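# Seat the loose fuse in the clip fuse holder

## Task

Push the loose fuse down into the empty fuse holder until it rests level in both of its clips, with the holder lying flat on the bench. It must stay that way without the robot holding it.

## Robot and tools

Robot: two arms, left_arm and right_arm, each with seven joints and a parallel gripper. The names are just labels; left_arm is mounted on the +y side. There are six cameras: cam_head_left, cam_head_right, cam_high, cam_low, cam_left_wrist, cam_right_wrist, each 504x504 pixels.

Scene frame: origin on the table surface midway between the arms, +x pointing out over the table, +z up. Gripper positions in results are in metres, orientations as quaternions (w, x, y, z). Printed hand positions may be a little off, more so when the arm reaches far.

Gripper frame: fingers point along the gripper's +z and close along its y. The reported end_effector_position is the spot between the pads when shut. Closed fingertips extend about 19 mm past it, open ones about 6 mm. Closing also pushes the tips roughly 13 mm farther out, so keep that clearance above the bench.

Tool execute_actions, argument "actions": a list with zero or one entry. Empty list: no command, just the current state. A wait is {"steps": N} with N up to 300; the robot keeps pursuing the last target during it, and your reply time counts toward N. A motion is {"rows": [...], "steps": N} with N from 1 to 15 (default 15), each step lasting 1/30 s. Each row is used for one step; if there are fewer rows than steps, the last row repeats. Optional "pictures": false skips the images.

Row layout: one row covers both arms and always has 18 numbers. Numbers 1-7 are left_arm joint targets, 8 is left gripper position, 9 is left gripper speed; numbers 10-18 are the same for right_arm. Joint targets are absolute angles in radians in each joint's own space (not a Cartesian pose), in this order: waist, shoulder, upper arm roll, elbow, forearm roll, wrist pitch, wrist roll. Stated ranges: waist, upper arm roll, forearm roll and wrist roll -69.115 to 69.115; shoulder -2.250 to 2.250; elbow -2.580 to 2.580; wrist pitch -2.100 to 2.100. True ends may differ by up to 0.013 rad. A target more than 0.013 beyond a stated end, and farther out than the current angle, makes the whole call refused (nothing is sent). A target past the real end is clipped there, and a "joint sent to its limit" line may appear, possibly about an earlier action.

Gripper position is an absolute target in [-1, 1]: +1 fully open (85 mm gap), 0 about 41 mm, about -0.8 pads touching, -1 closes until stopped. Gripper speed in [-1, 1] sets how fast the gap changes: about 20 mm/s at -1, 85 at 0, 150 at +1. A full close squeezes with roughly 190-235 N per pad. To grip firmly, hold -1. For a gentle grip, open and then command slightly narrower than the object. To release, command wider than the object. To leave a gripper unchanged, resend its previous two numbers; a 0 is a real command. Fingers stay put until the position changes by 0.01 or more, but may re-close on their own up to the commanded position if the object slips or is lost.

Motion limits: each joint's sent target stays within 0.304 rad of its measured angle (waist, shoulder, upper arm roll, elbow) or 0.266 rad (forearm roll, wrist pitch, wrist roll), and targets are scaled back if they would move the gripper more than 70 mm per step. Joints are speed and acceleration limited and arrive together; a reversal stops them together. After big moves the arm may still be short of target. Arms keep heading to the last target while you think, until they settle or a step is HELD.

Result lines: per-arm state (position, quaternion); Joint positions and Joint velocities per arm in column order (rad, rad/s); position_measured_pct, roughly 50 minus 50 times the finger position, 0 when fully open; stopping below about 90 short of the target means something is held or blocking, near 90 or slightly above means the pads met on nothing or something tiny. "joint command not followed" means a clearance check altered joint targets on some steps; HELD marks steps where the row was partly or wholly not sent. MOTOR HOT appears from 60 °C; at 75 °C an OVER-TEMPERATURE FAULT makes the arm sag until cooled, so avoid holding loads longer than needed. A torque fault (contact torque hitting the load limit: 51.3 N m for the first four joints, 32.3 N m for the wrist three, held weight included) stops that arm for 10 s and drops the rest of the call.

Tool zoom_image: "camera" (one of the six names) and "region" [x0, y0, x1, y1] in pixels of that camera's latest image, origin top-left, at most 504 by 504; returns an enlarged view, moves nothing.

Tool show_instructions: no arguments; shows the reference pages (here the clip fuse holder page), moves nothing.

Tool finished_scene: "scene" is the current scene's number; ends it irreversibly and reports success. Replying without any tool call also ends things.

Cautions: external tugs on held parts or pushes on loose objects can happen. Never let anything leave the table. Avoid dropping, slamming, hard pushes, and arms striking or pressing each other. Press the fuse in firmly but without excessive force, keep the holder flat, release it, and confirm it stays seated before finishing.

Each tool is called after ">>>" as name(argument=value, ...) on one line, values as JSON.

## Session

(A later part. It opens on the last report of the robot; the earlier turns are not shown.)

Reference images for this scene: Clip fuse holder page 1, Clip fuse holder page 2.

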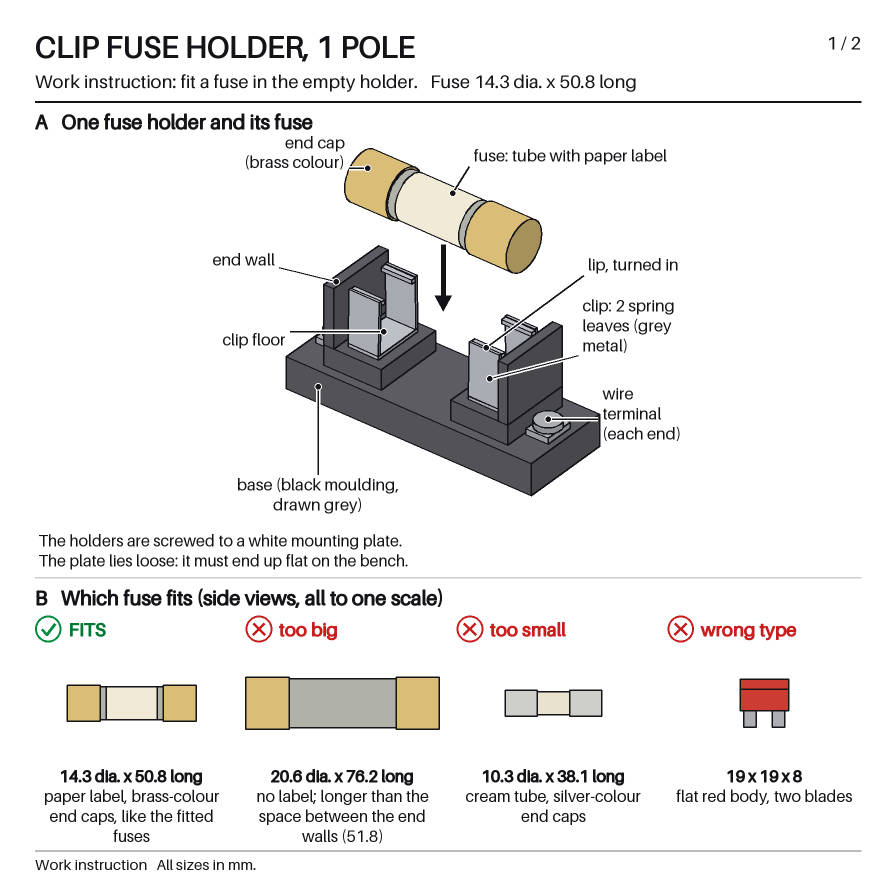

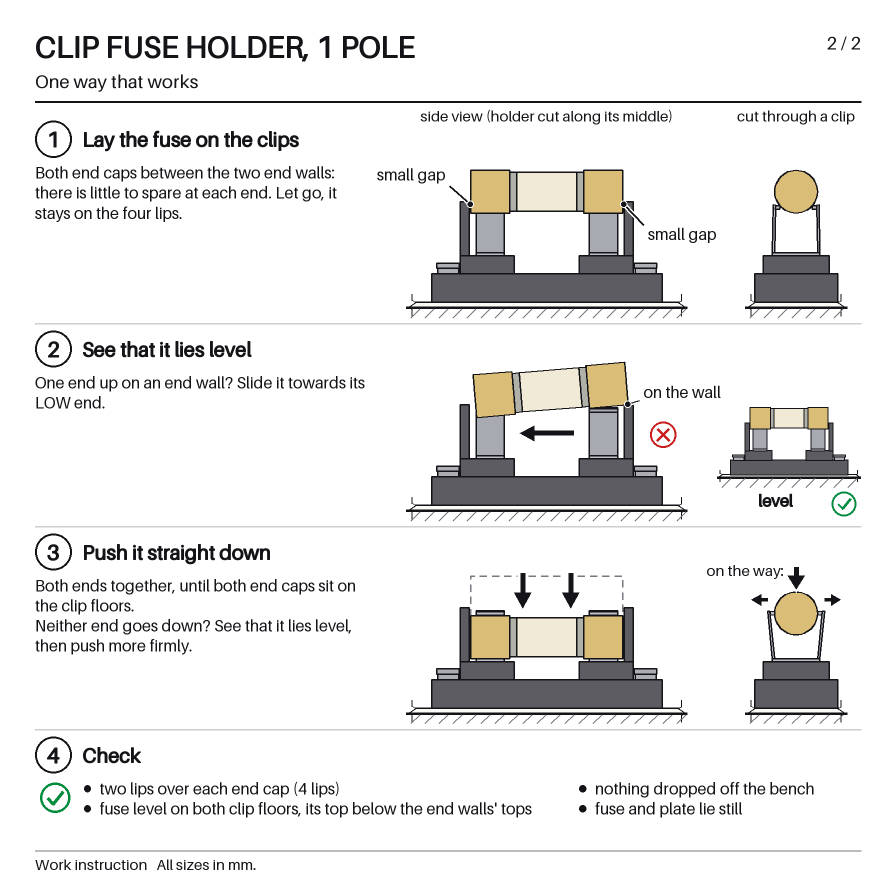

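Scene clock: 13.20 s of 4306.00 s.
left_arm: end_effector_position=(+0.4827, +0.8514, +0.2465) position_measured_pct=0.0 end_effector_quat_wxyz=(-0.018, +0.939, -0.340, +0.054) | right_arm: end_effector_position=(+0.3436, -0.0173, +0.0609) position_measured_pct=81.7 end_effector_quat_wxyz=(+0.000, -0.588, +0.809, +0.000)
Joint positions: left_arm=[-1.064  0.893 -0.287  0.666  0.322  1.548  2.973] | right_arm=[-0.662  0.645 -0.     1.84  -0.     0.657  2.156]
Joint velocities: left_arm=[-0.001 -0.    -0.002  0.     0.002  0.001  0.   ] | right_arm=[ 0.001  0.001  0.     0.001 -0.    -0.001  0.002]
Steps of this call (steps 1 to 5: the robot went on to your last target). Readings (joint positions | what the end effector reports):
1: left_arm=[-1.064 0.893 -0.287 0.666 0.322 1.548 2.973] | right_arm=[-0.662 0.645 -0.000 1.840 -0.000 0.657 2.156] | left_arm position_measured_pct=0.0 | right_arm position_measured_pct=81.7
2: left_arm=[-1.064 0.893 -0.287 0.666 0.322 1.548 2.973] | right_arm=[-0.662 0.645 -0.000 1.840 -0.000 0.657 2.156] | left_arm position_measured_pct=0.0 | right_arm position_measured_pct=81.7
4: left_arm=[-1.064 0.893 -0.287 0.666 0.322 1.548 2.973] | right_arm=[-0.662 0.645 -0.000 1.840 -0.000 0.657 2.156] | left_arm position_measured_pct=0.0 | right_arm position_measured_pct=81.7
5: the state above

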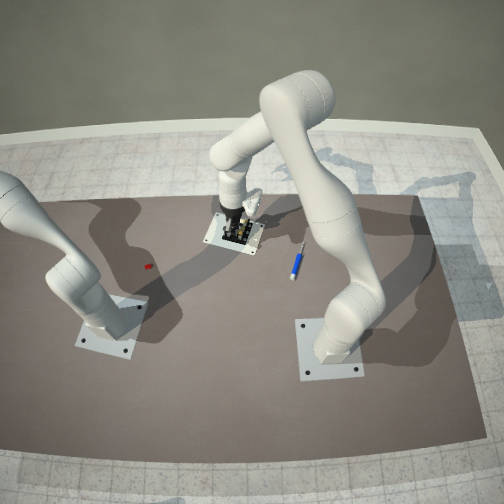

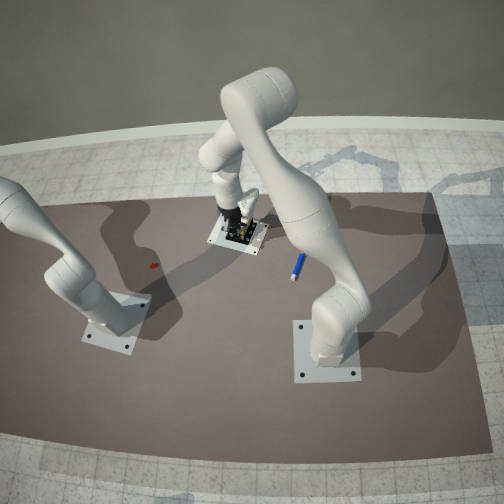

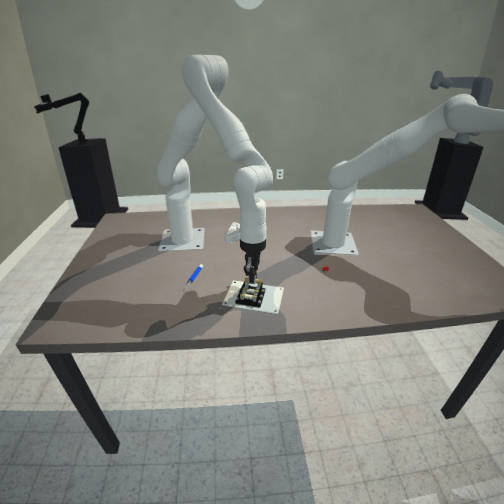

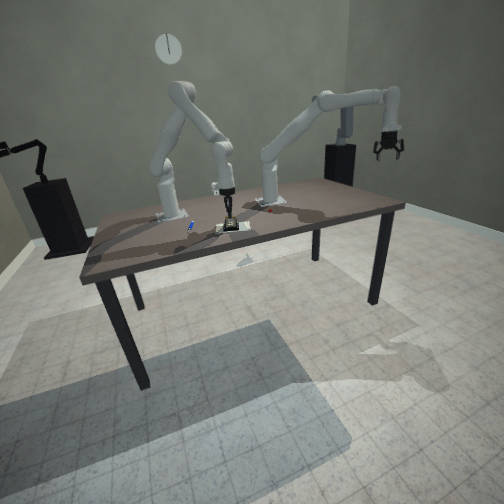

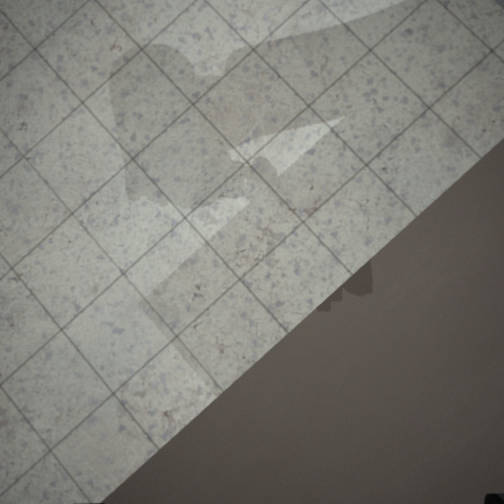

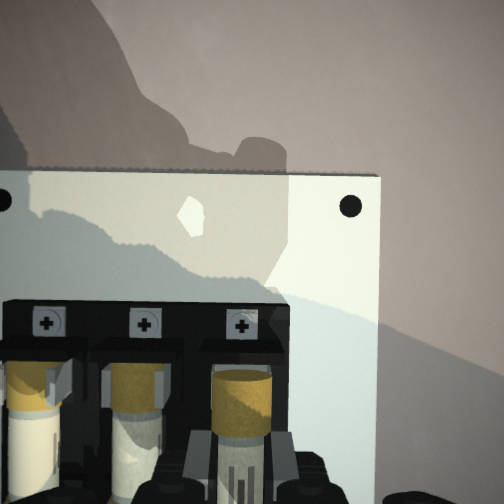

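>>> execute_actions(actions=[{"rows": [[-1.064,0.893,-0.287,0.666,0.322,1.548,2.973,1,0,-0.6607,0.6447,0,1.8402,0,0.6567,2.157,-1,-0.3],[-1.064,0.893,-0.287,0.666,0.322,1.548,2.973,1,0,-0.6607,0.6447,0,1.8402,0,0.6567,2.157,-1,-0.3],[-1.064,0.893,-0.287,0.666,0.322,1.548,2.973,1,0,-0.6607,0.6474,0,1.8411,0,0.6531,2.157,-1,-0.3],[-1.064,0.893,-0.287,0.666,0.322,1.548,2.973,1,0,-0.6607,0.6501,0,1.842,0,0.6495,2.157,-1,-0.3],[-1.064,0.893,-0.287,0.666,0.322,1.548,2.973,1,0,-0.6607,0.6528,0,1.8429,0,0.6459,2.157,-1,-0.3],[-1.064,0.893,-0.287,0.666,0.322,1.548,2.973,1,0,-0.6607,0.6555,0,1.8438,0,0.6423,2.157,-1,-0.3]], "steps": 15}])

>>> zoom_image(camera="cam_right_wrist", region=[140, 300, 340, 450])

>>> zoom_image(camera="cam_high", region=[215, 250, 295, 320])

Scene clock: 15.63 s of 4306.00 s.
left_arm: end_effector_position=(+0.4827, +0.8514, +0.2465) position_measured_pct=0.0 end_effector_quat_wxyz=(-0.018, +0.939, -0.340, +0.054) | right_arm: end_effector_position=(+0.3437, -0.0177, +0.0554) position_measured_pct=81.7 end_effector_quat_wxyz=(+0.000, -0.588, +0.809, +0.000)
Joint positions: left_arm=[-1.064  0.893 -0.287  0.666  0.322  1.548  2.973] | right_arm=[-0.661  0.655  0.     1.844  0.     0.642  2.157]
Joint velocities: left_arm=[-0.001  0.     0.001  0.    -0.001 -0.001 -0.   ] | right_arm=[-0.001  0.001 -0.    -0.001  0.    -0.     0.   ]
Steps of this call (steps 1 to 15: the robot went on to your last target; steps 16 to 58: nothing new was sent; steps 59 to 73: all 15 steps of this action). Readings (joint positions | what the end effector reports):
59: left_arm=[-1.064 0.893 -0.287 0.666 0.322 1.548 2.973] | right_arm=[-0.661 0.645 -0.000 1.840 -0.000 0.657 2.156] | left_arm position_measured_pct=0.0 | right_arm position_measured_pct=81.7
60: left_arm=[-1.064 0.893 -0.287 0.666 0.322 1.548 2.973] | right_arm=[-0.661 0.645 -0.000 1.840 -0.000 0.657 2.157] | left_arm position_measured_pct=0.0 | right_arm position_measured_pct=81.7
62: left_arm=[-1.064 0.893 -0.287 0.666 0.322 1.548 2.973] | right_arm=[-0.661 0.648 0.000 1.841 0.000 0.654 2.157] | left_arm position_measured_pct=0.0 | right_arm position_measured_pct=81.7
66: left_arm=[-1.064 0.893 -0.287 0.666 0.322 1.548 2.973] | right_arm=[-0.661 0.655 -0.000 1.844 -0.000 0.643 2.157] | left_arm position_measured_pct=0.0 | right_arm position_measured_pct=81.7
73: the state above

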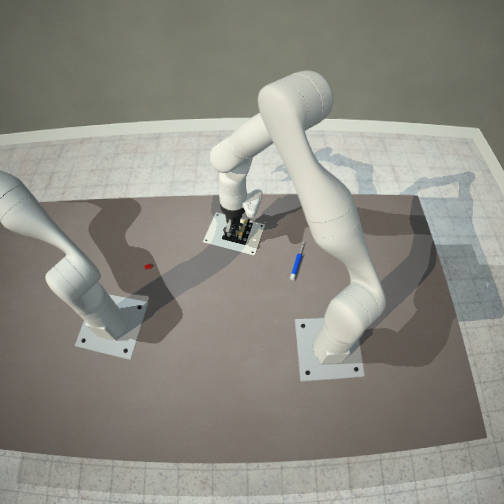

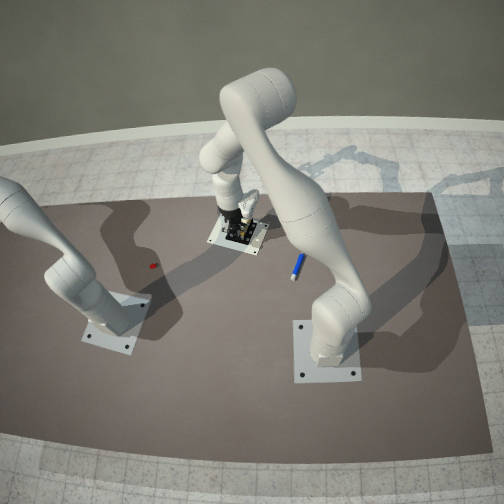

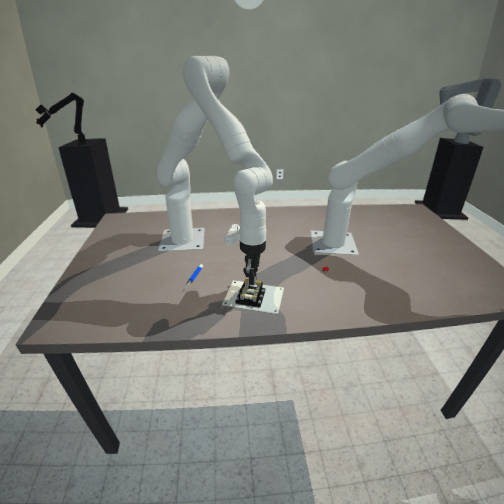

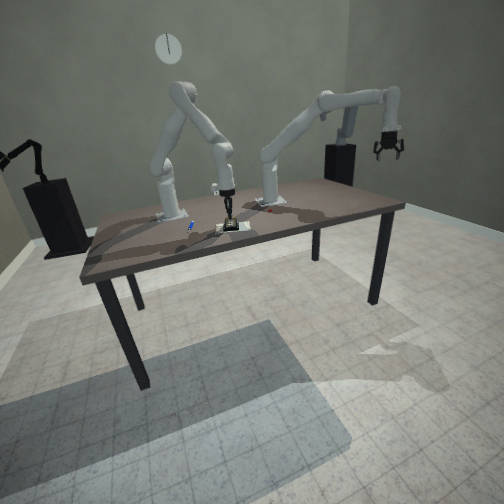

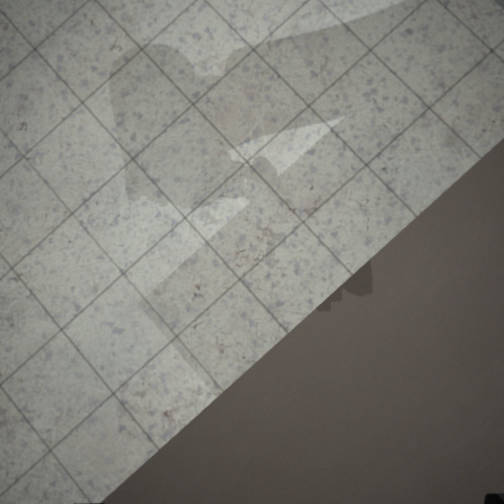

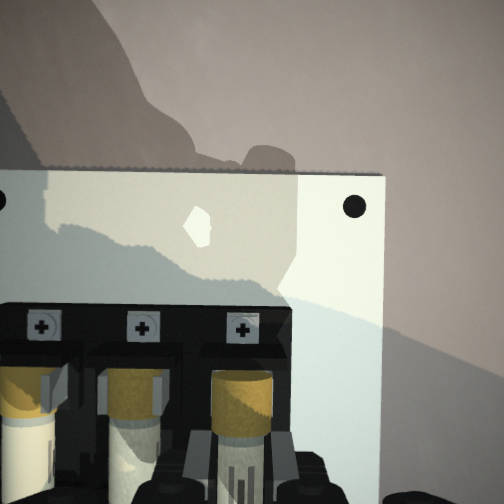

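Region (140, 300, 340, 450) of cam_right_wrist's 504x504 image, scaled by 2.520; it fills the top 378 rows of this view, and the rest is white.

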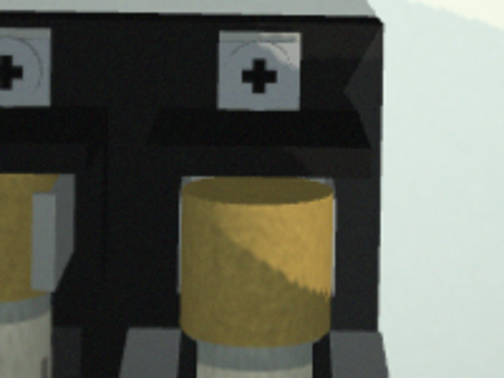

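Region (215, 250, 295, 320) of cam_high's 504x504 image, scaled by 6.300, with more detail than that image has; it fills the top 441 rows of this view, and the rest is white.

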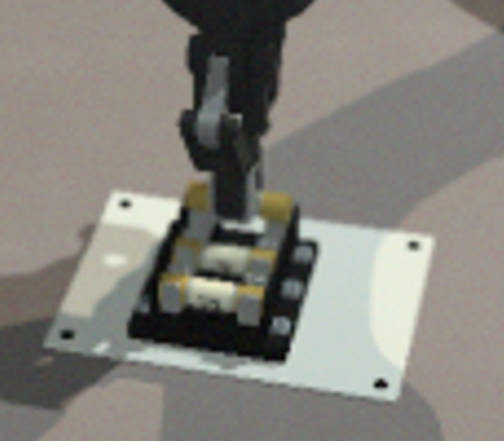

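>>> execute_actions(actions=[{"rows": [[-1.064,0.893,-0.287,0.666,0.322,1.548,2.973,1,0,-0.6607,0.6575,0,1.8444,0,0.6397,2.157,-1,-0.3],[-1.064,0.893,-0.287,0.666,0.322,1.548,2.973,1,0,-0.6607,0.6615,0,1.8458,0,0.6371,2.157,-1,-0.3],[-1.064,0.893,-0.287,0.666,0.322,1.548,2.973,1,0,-0.6607,0.6655,0,1.8474,0,0.6358,2.157,-1,-0.3],[-1.064,0.893,-0.287,0.666,0.322,1.548,2.973,1,0,-0.6607,0.6695,0,1.8489,0,0.6345,2.157,-1,-0.3],[-1.064,0.893,-0.287,0.666,0.322,1.548,2.973,1,0,-0.6607,0.6725,0,1.85,0,0.6332,2.157,-1,-0.3],[-1.064,0.893,-0.287,0.666,0.322,1.548,2.973,1,0,-0.6607,0.6745,0,1.8507,0,0.6319,2.157,-1,-0.3],[-1.064,0.893,-0.287,0.666,0.322,1.548,2.973,1,0,-0.6607,0.6765,0,1.8515,0,0.6306,2.157,-1,-0.3],[-1.064,0.893,-0.287,0.666,0.322,1.548,2.973,1,0,-0.6607,0.6781,0,1.8519,0,0.6285,2.157,-1,-0.3],[-1.064,0.893,-0.287,0.666,0.322,1.548,2.973,1,0,-0.6607,0.6797,0,1.8524,0,0.6264,2.157,-1,-0.3],[-1.064,0.893,-0.287,0.666,0.322,1.548,2.973,1,0,-0.6607,0.6803,0,1.8524,0,0.6244,2.157,-1,-0.3],[-1.064,0.893,-0.287,0.666,0.322,1.548,2.973,1,0,-0.6607,0.6809,0,1.8525,0,0.6223,2.157,-1,-0.3],[-1.064,0.893,-0.287,0.666,0.322,1.548,2.973,1,0,-0.6607,0.6815,0,1.8525,0,0.6202,2.157,-1,-0.3],[-1.064,0.893,-0.287,0.666,0.322,1.548,2.973,1,0,-0.6607,0.6815,0,1.8523,0,0.6176,2.157,-1,-0.3],[-1.064,0.893,-0.287,0.666,0.322,1.548,2.973,1,0,-0.6607,0.6825,0,1.8524,0,0.615,2.157,-1,-0.3],[-1.064,0.893,-0.287,0.666,0.322,1.548,2.973,1,0,-0.6607,0.6835,0,1.8526,0,0.6124,2.157,-1,-0.3]], "steps": 15}], pictures=false)

>>> execute_actions(actions=[{"rows": [[-1.064,0.893,-0.287,0.666,0.322,1.548,2.973,1,0,-0.6607,0.685,0,1.853,0,0.610,2.157,-1,-0.3],[-1.064,0.893,-0.287,0.666,0.322,1.548,2.973,1,0,-0.6607,0.6865,0,1.8533,0,0.608,2.157,-1,-0.3],[-1.064,0.893,-0.287,0.666,0.322,1.548,2.973,1,0,-0.6607,0.688,0,1.8537,0,0.606,2.157,-1,-0.3],[-1.064,0.893,-0.287,0.666,0.322,1.548,2.973,1,0,-0.6607,0.689,0,1.854,0,0.6042,2.157,-1,-0.3]], "steps": 12}])

Scene clock: 18.40 s of 4306.00 s.
left_arm: end_effector_position=(+0.4827, +0.8514, +0.2465) position_measured_pct=0.0 end_effector_quat_wxyz=(-0.018, +0.939, -0.340, +0.054) | right_arm: end_effector_position=(+0.3439, -0.0171, +0.0478) position_measured_pct=81.7 end_effector_quat_wxyz=(+0.001, -0.588, +0.809, +0.000)
Joint positions: left_arm=[-1.064  0.893 -0.287  0.666  0.322  1.548  2.973] | right_arm=[-0.661  0.67  -0.     1.85  -0.     0.619  2.157]
Joint velocities: left_arm=[-0.001 -0.001 -0.001 -0.     0.    -0.     0.   ] | right_arm=[-0.001  0.064 -0.001  0.022 -0.    -0.089 -0.003]
Steps of this call (steps 1 to 15: the robot went on to your last target; steps 16 to 68: nothing new was sent; steps 69 to 83: all 15 steps of this action). Readings (joint positions | what the end effector reports):
69: left_arm=[-1.064 0.893 -0.287 0.666 0.322 1.548 2.973] | right_arm=[-0.661 0.656 0.000 1.844 -0.000 0.642 2.157] | left_arm position_measured_pct=0.0 | right_arm position_measured_pct=81.7
70: left_arm=[-1.064 0.893 -0.287 0.666 0.322 1.548 2.973] | right_arm=[-0.661 0.658 0.000 1.844 -0.000 0.640 2.157] | left_arm position_measured_pct=0.0 | right_arm position_measured_pct=81.7
72: left_arm=[-1.064 0.893 -0.287 0.666 0.322 1.548 2.973] | right_arm=[-0.661 0.661 0.000 1.845 -0.000 0.638 2.157] | left_arm position_measured_pct=0.0 | right_arm position_measured_pct=81.7
76: left_arm=[-1.064 0.893 -0.287 0.666 0.322 1.548 2.973] | right_arm=[-0.661 0.663 -0.000 1.846 -0.000 0.633 2.157] | left_arm position_measured_pct=0.0 | right_arm position_measured_pct=81.7
83: the state above

Scene clock: 18.80 s of 4306.00 s.
left_arm: end_effector_position=(+0.4827, +0.8514, +0.2465) position_measured_pct=0.0 end_effector_quat_wxyz=(-0.018, +0.939, -0.340, +0.054) | right_arm: end_effector_position=(+0.3433, -0.0178, +0.0410) position_measured_pct=81.7 end_effector_quat_wxyz=(-0.000, -0.588, +0.809, +0.000)
Joint positions: left_arm=[-1.064  0.893 -0.287  0.666  0.322  1.548  2.973] | right_arm=[-0.661  0.684 -0.     1.853 -0.     0.605  2.157]
Joint velocities: left_arm=[-0.002  0.001  0.    -0.     0.001 -0.001 -0.003] | right_arm=[-0.    -0.    -0.    -0.     0.    -0.001 -0.003]
Steps of this call (steps 1 to 12: all 12 steps of this action). Readings (joint positions | what the end effector reports):
1: left_arm=[-1.064 0.893 -0.287 0.666 0.322 1.548 2.973] | right_arm=[-0.661 0.673 -0.000 1.851 -0.000 0.615 2.157] | left_arm position_measured_pct=0.0 | right_arm position_measured_pct=81.7
2: left_arm=[-1.064 0.893 -0.287 0.666 0.322 1.548 2.973] | right_arm=[-0.661 0.677 -0.000 1.852 -0.000 0.611 2.157] | left_arm position_measured_pct=0.0 | right_arm position_measured_pct=81.7
4: left_arm=[-1.064 0.893 -0.287 0.666 0.322 1.548 2.973] | right_arm=[-0.661 0.683 -0.000 1.853 -0.000 0.607 2.157] | left_arm position_measured_pct=0.0 | right_arm position_measured_pct=81.7
8: left_arm=[-1.064 0.893 -0.287 0.666 0.322 1.548 2.973] | right_arm=[-0.661 0.684 -0.000 1.853 -0.000 0.605 2.157] | left_arm position_measured_pct=0.0 | right_arm position_measured_pct=81.7
12: the state above

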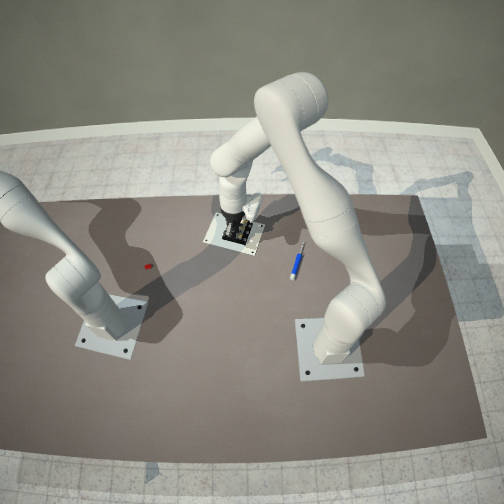

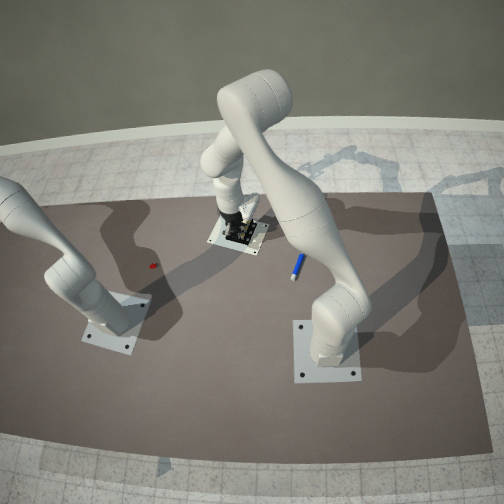

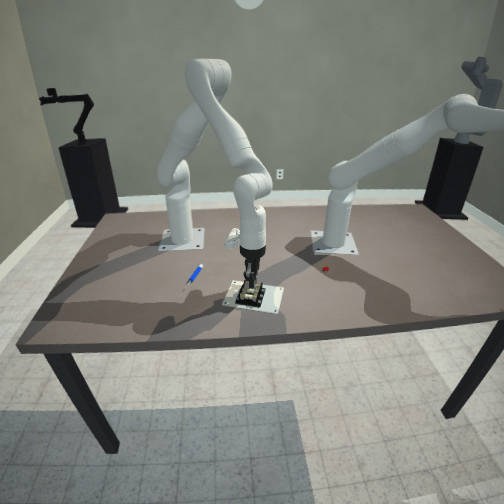

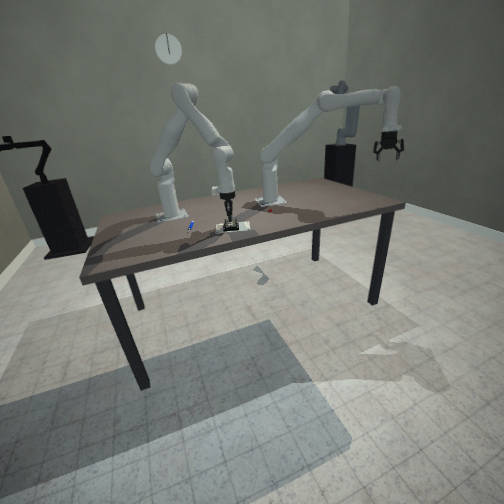

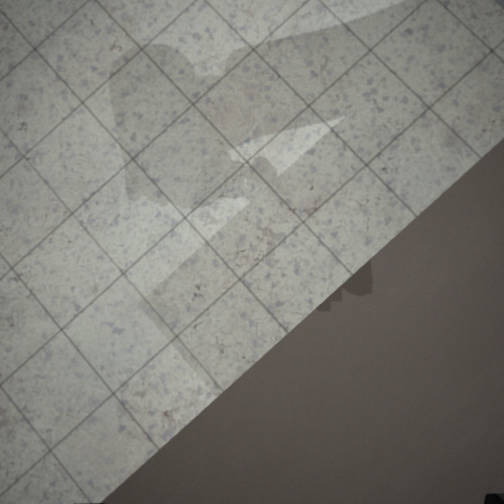

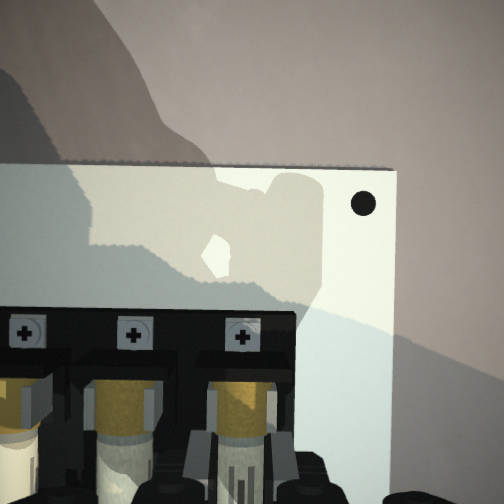

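>>> execute_actions(actions=[{"rows": [[-1.064,0.893,-0.287,0.666,0.322,1.548,2.973,1,0,-0.6607,0.684,0,1.853,0,0.605,2.157,-0.43,-0.5]], "steps": 10}], pictures=false)

>>> execute_actions(actions=[{"rows": [[-1.064,0.893,-0.287,0.666,0.322,1.548,2.973,1,0,-0.6607,0.598,0,1.822,0,0.7216,2.157,-0.43,-0.5]], "steps": 15}])

>>> zoom_image(camera="cam_high", region=[215, 250, 295, 320])

Scene clock: 19.80 s of 4306.00 s.
left_arm: end_effector_position=(+0.4827, +0.8514, +0.2465) position_measured_pct=0.0 end_effector_quat_wxyz=(-0.018, +0.939, -0.340, +0.054) | right_arm: end_effector_position=(+0.3434, -0.0179, +0.0410) position_measured_pct=71.8 end_effector_quat_wxyz=(-0.000, -0.588, +0.809, -0.000)
Joint positions: left_arm=[-1.064  0.893 -0.287  0.666  0.322  1.548  2.973] | right_arm=[-0.661  0.684  0.     1.853  0.     0.605  2.157]
Joint velocities: left_arm=[-0.     0.001 -0.002  0.     0.002 -0.001  0.   ] | right_arm=[-0.002 -0.001 -0.    -0.    -0.    -0.001  0.001]
Steps of this call (steps 1 to 15: the robot went on to your last target; steps 16 to 20: nothing new was sent; steps 21 to 30: all 10 steps of this action). Readings (joint positions | what the end effector reports):
21: left_arm=[-1.064 0.893 -0.287 0.666 0.322 1.548 2.973] | right_arm=[-0.661 0.683 -0.000 1.853 -0.000 0.605 2.157] | left_arm position_measured_pct=0.0 | right_arm position_measured_pct=81.7
22: left_arm=[-1.064 0.893 -0.287 0.666 0.322 1.548 2.973] | right_arm=[-0.661 0.682 -0.000 1.853 -0.000 0.605 2.157] | left_arm position_measured_pct=0.0 | right_arm position_measured_pct=81.7
24: left_arm=[-1.064 0.893 -0.287 0.666 0.322 1.548 2.973] | right_arm=[-0.661 0.683 -0.000 1.853 -0.000 0.605 2.157] | left_arm position_measured_pct=0.0 | right_arm position_measured_pct=79.0
28: left_arm=[-1.064 0.893 -0.287 0.666 0.322 1.548 2.973] | right_arm=[-0.661 0.684 -0.000 1.853 0.000 0.605 2.157] | left_arm position_measured_pct=0.0 | right_arm position_measured_pct=72.6
30: the state above

Scene clock: 20.30 s of 4306.00 s.
left_arm: end_effector_position=(+0.4827, +0.8514, +0.2465) position_measured_pct=0.0 end_effector_quat_wxyz=(-0.018, +0.939, -0.340, +0.054) | right_arm: end_effector_position=(+0.3434, -0.0179, +0.0849) position_measured_pct=71.4 end_effector_quat_wxyz=(-0.000, -0.588, +0.809, -0.000)
Joint positions: left_arm=[-1.064  0.893 -0.287  0.666  0.322  1.548  2.973] | right_arm=[-0.661  0.599  0.     1.822 -0.     0.722  2.157]
Joint velocities: left_arm=[ 0.     0.001  0.001  0.     0.002 -0.    -0.   ] | right_arm=[ 0.001 -0.007  0.    -0.002  0.     0.    -0.001]
Steps of this call (steps 1 to 15: all 15 steps of this action). Readings (joint positions | what the end effector reports):
1: left_arm=[-1.064 0.893 -0.287 0.666 0.322 1.548 2.973] | right_arm=[-0.661 0.683 -0.000 1.853 0.000 0.606 2.157] | left_arm position_measured_pct=0.0 | right_arm position_measured_pct=71.4
2: left_arm=[-1.064 0.893 -0.287 0.666 0.322 1.548 2.973] | right_arm=[-0.661 0.676 -0.000 1.851 -0.000 0.613 2.157] | left_arm position_measured_pct=0.0 | right_arm position_measured_pct=71.4
4: left_arm=[-1.064 0.893 -0.287 0.666 0.322 1.548 2.973] | right_arm=[-0.661 0.647 -0.000 1.842 -0.000 0.650 2.157] | left_arm position_measured_pct=0.0 | right_arm position_measured_pct=71.4
8: left_arm=[-1.064 0.893 -0.287 0.666 0.322 1.548 2.973] | right_arm=[-0.661 0.602 0.000 1.822 0.000 0.718 2.157] | left_arm position_measured_pct=0.0 | right_arm position_measured_pct=71.4
15: the state above

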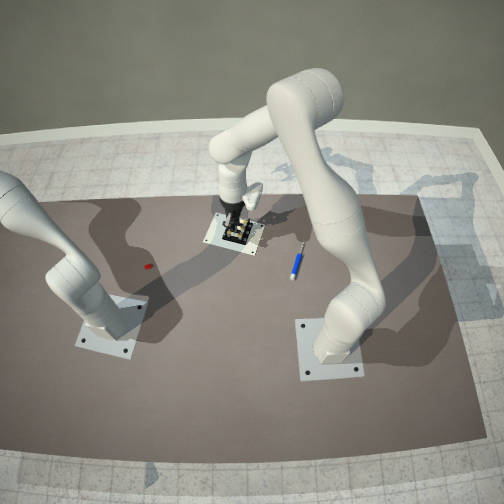

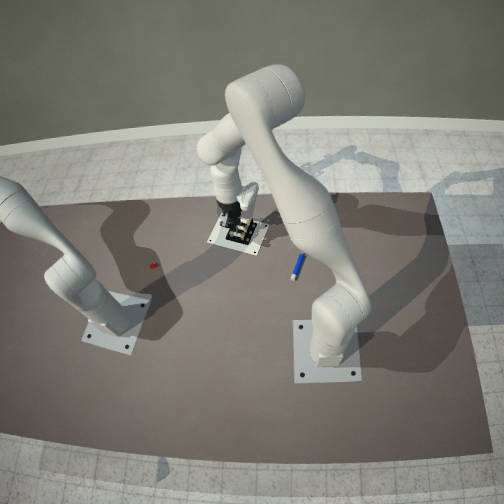

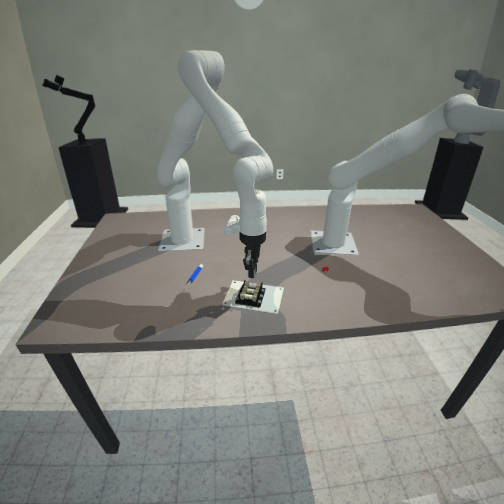

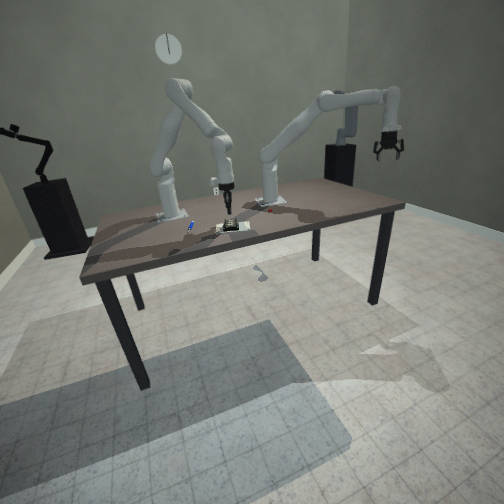

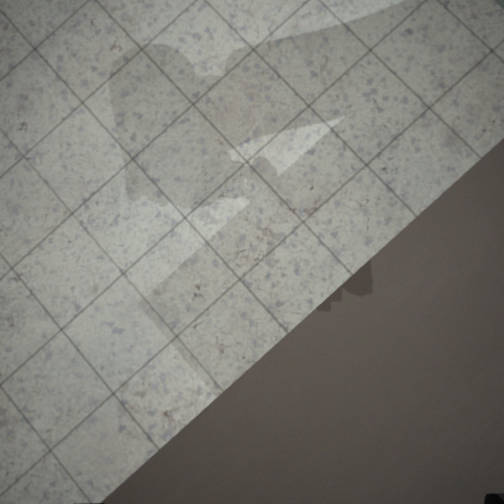

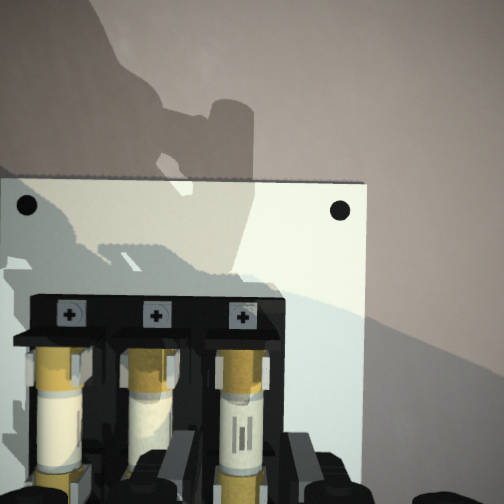

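Region (215, 250, 295, 320) of cam_high's 504x504 image, scaled by 6.300, with more detail than that image has; it fills the top 441 rows of this view, and the rest is white.

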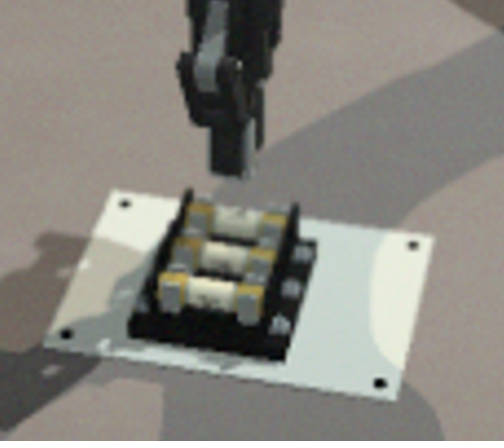

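>>> finished_scene(scene=2)

The scene is finished: the task was done.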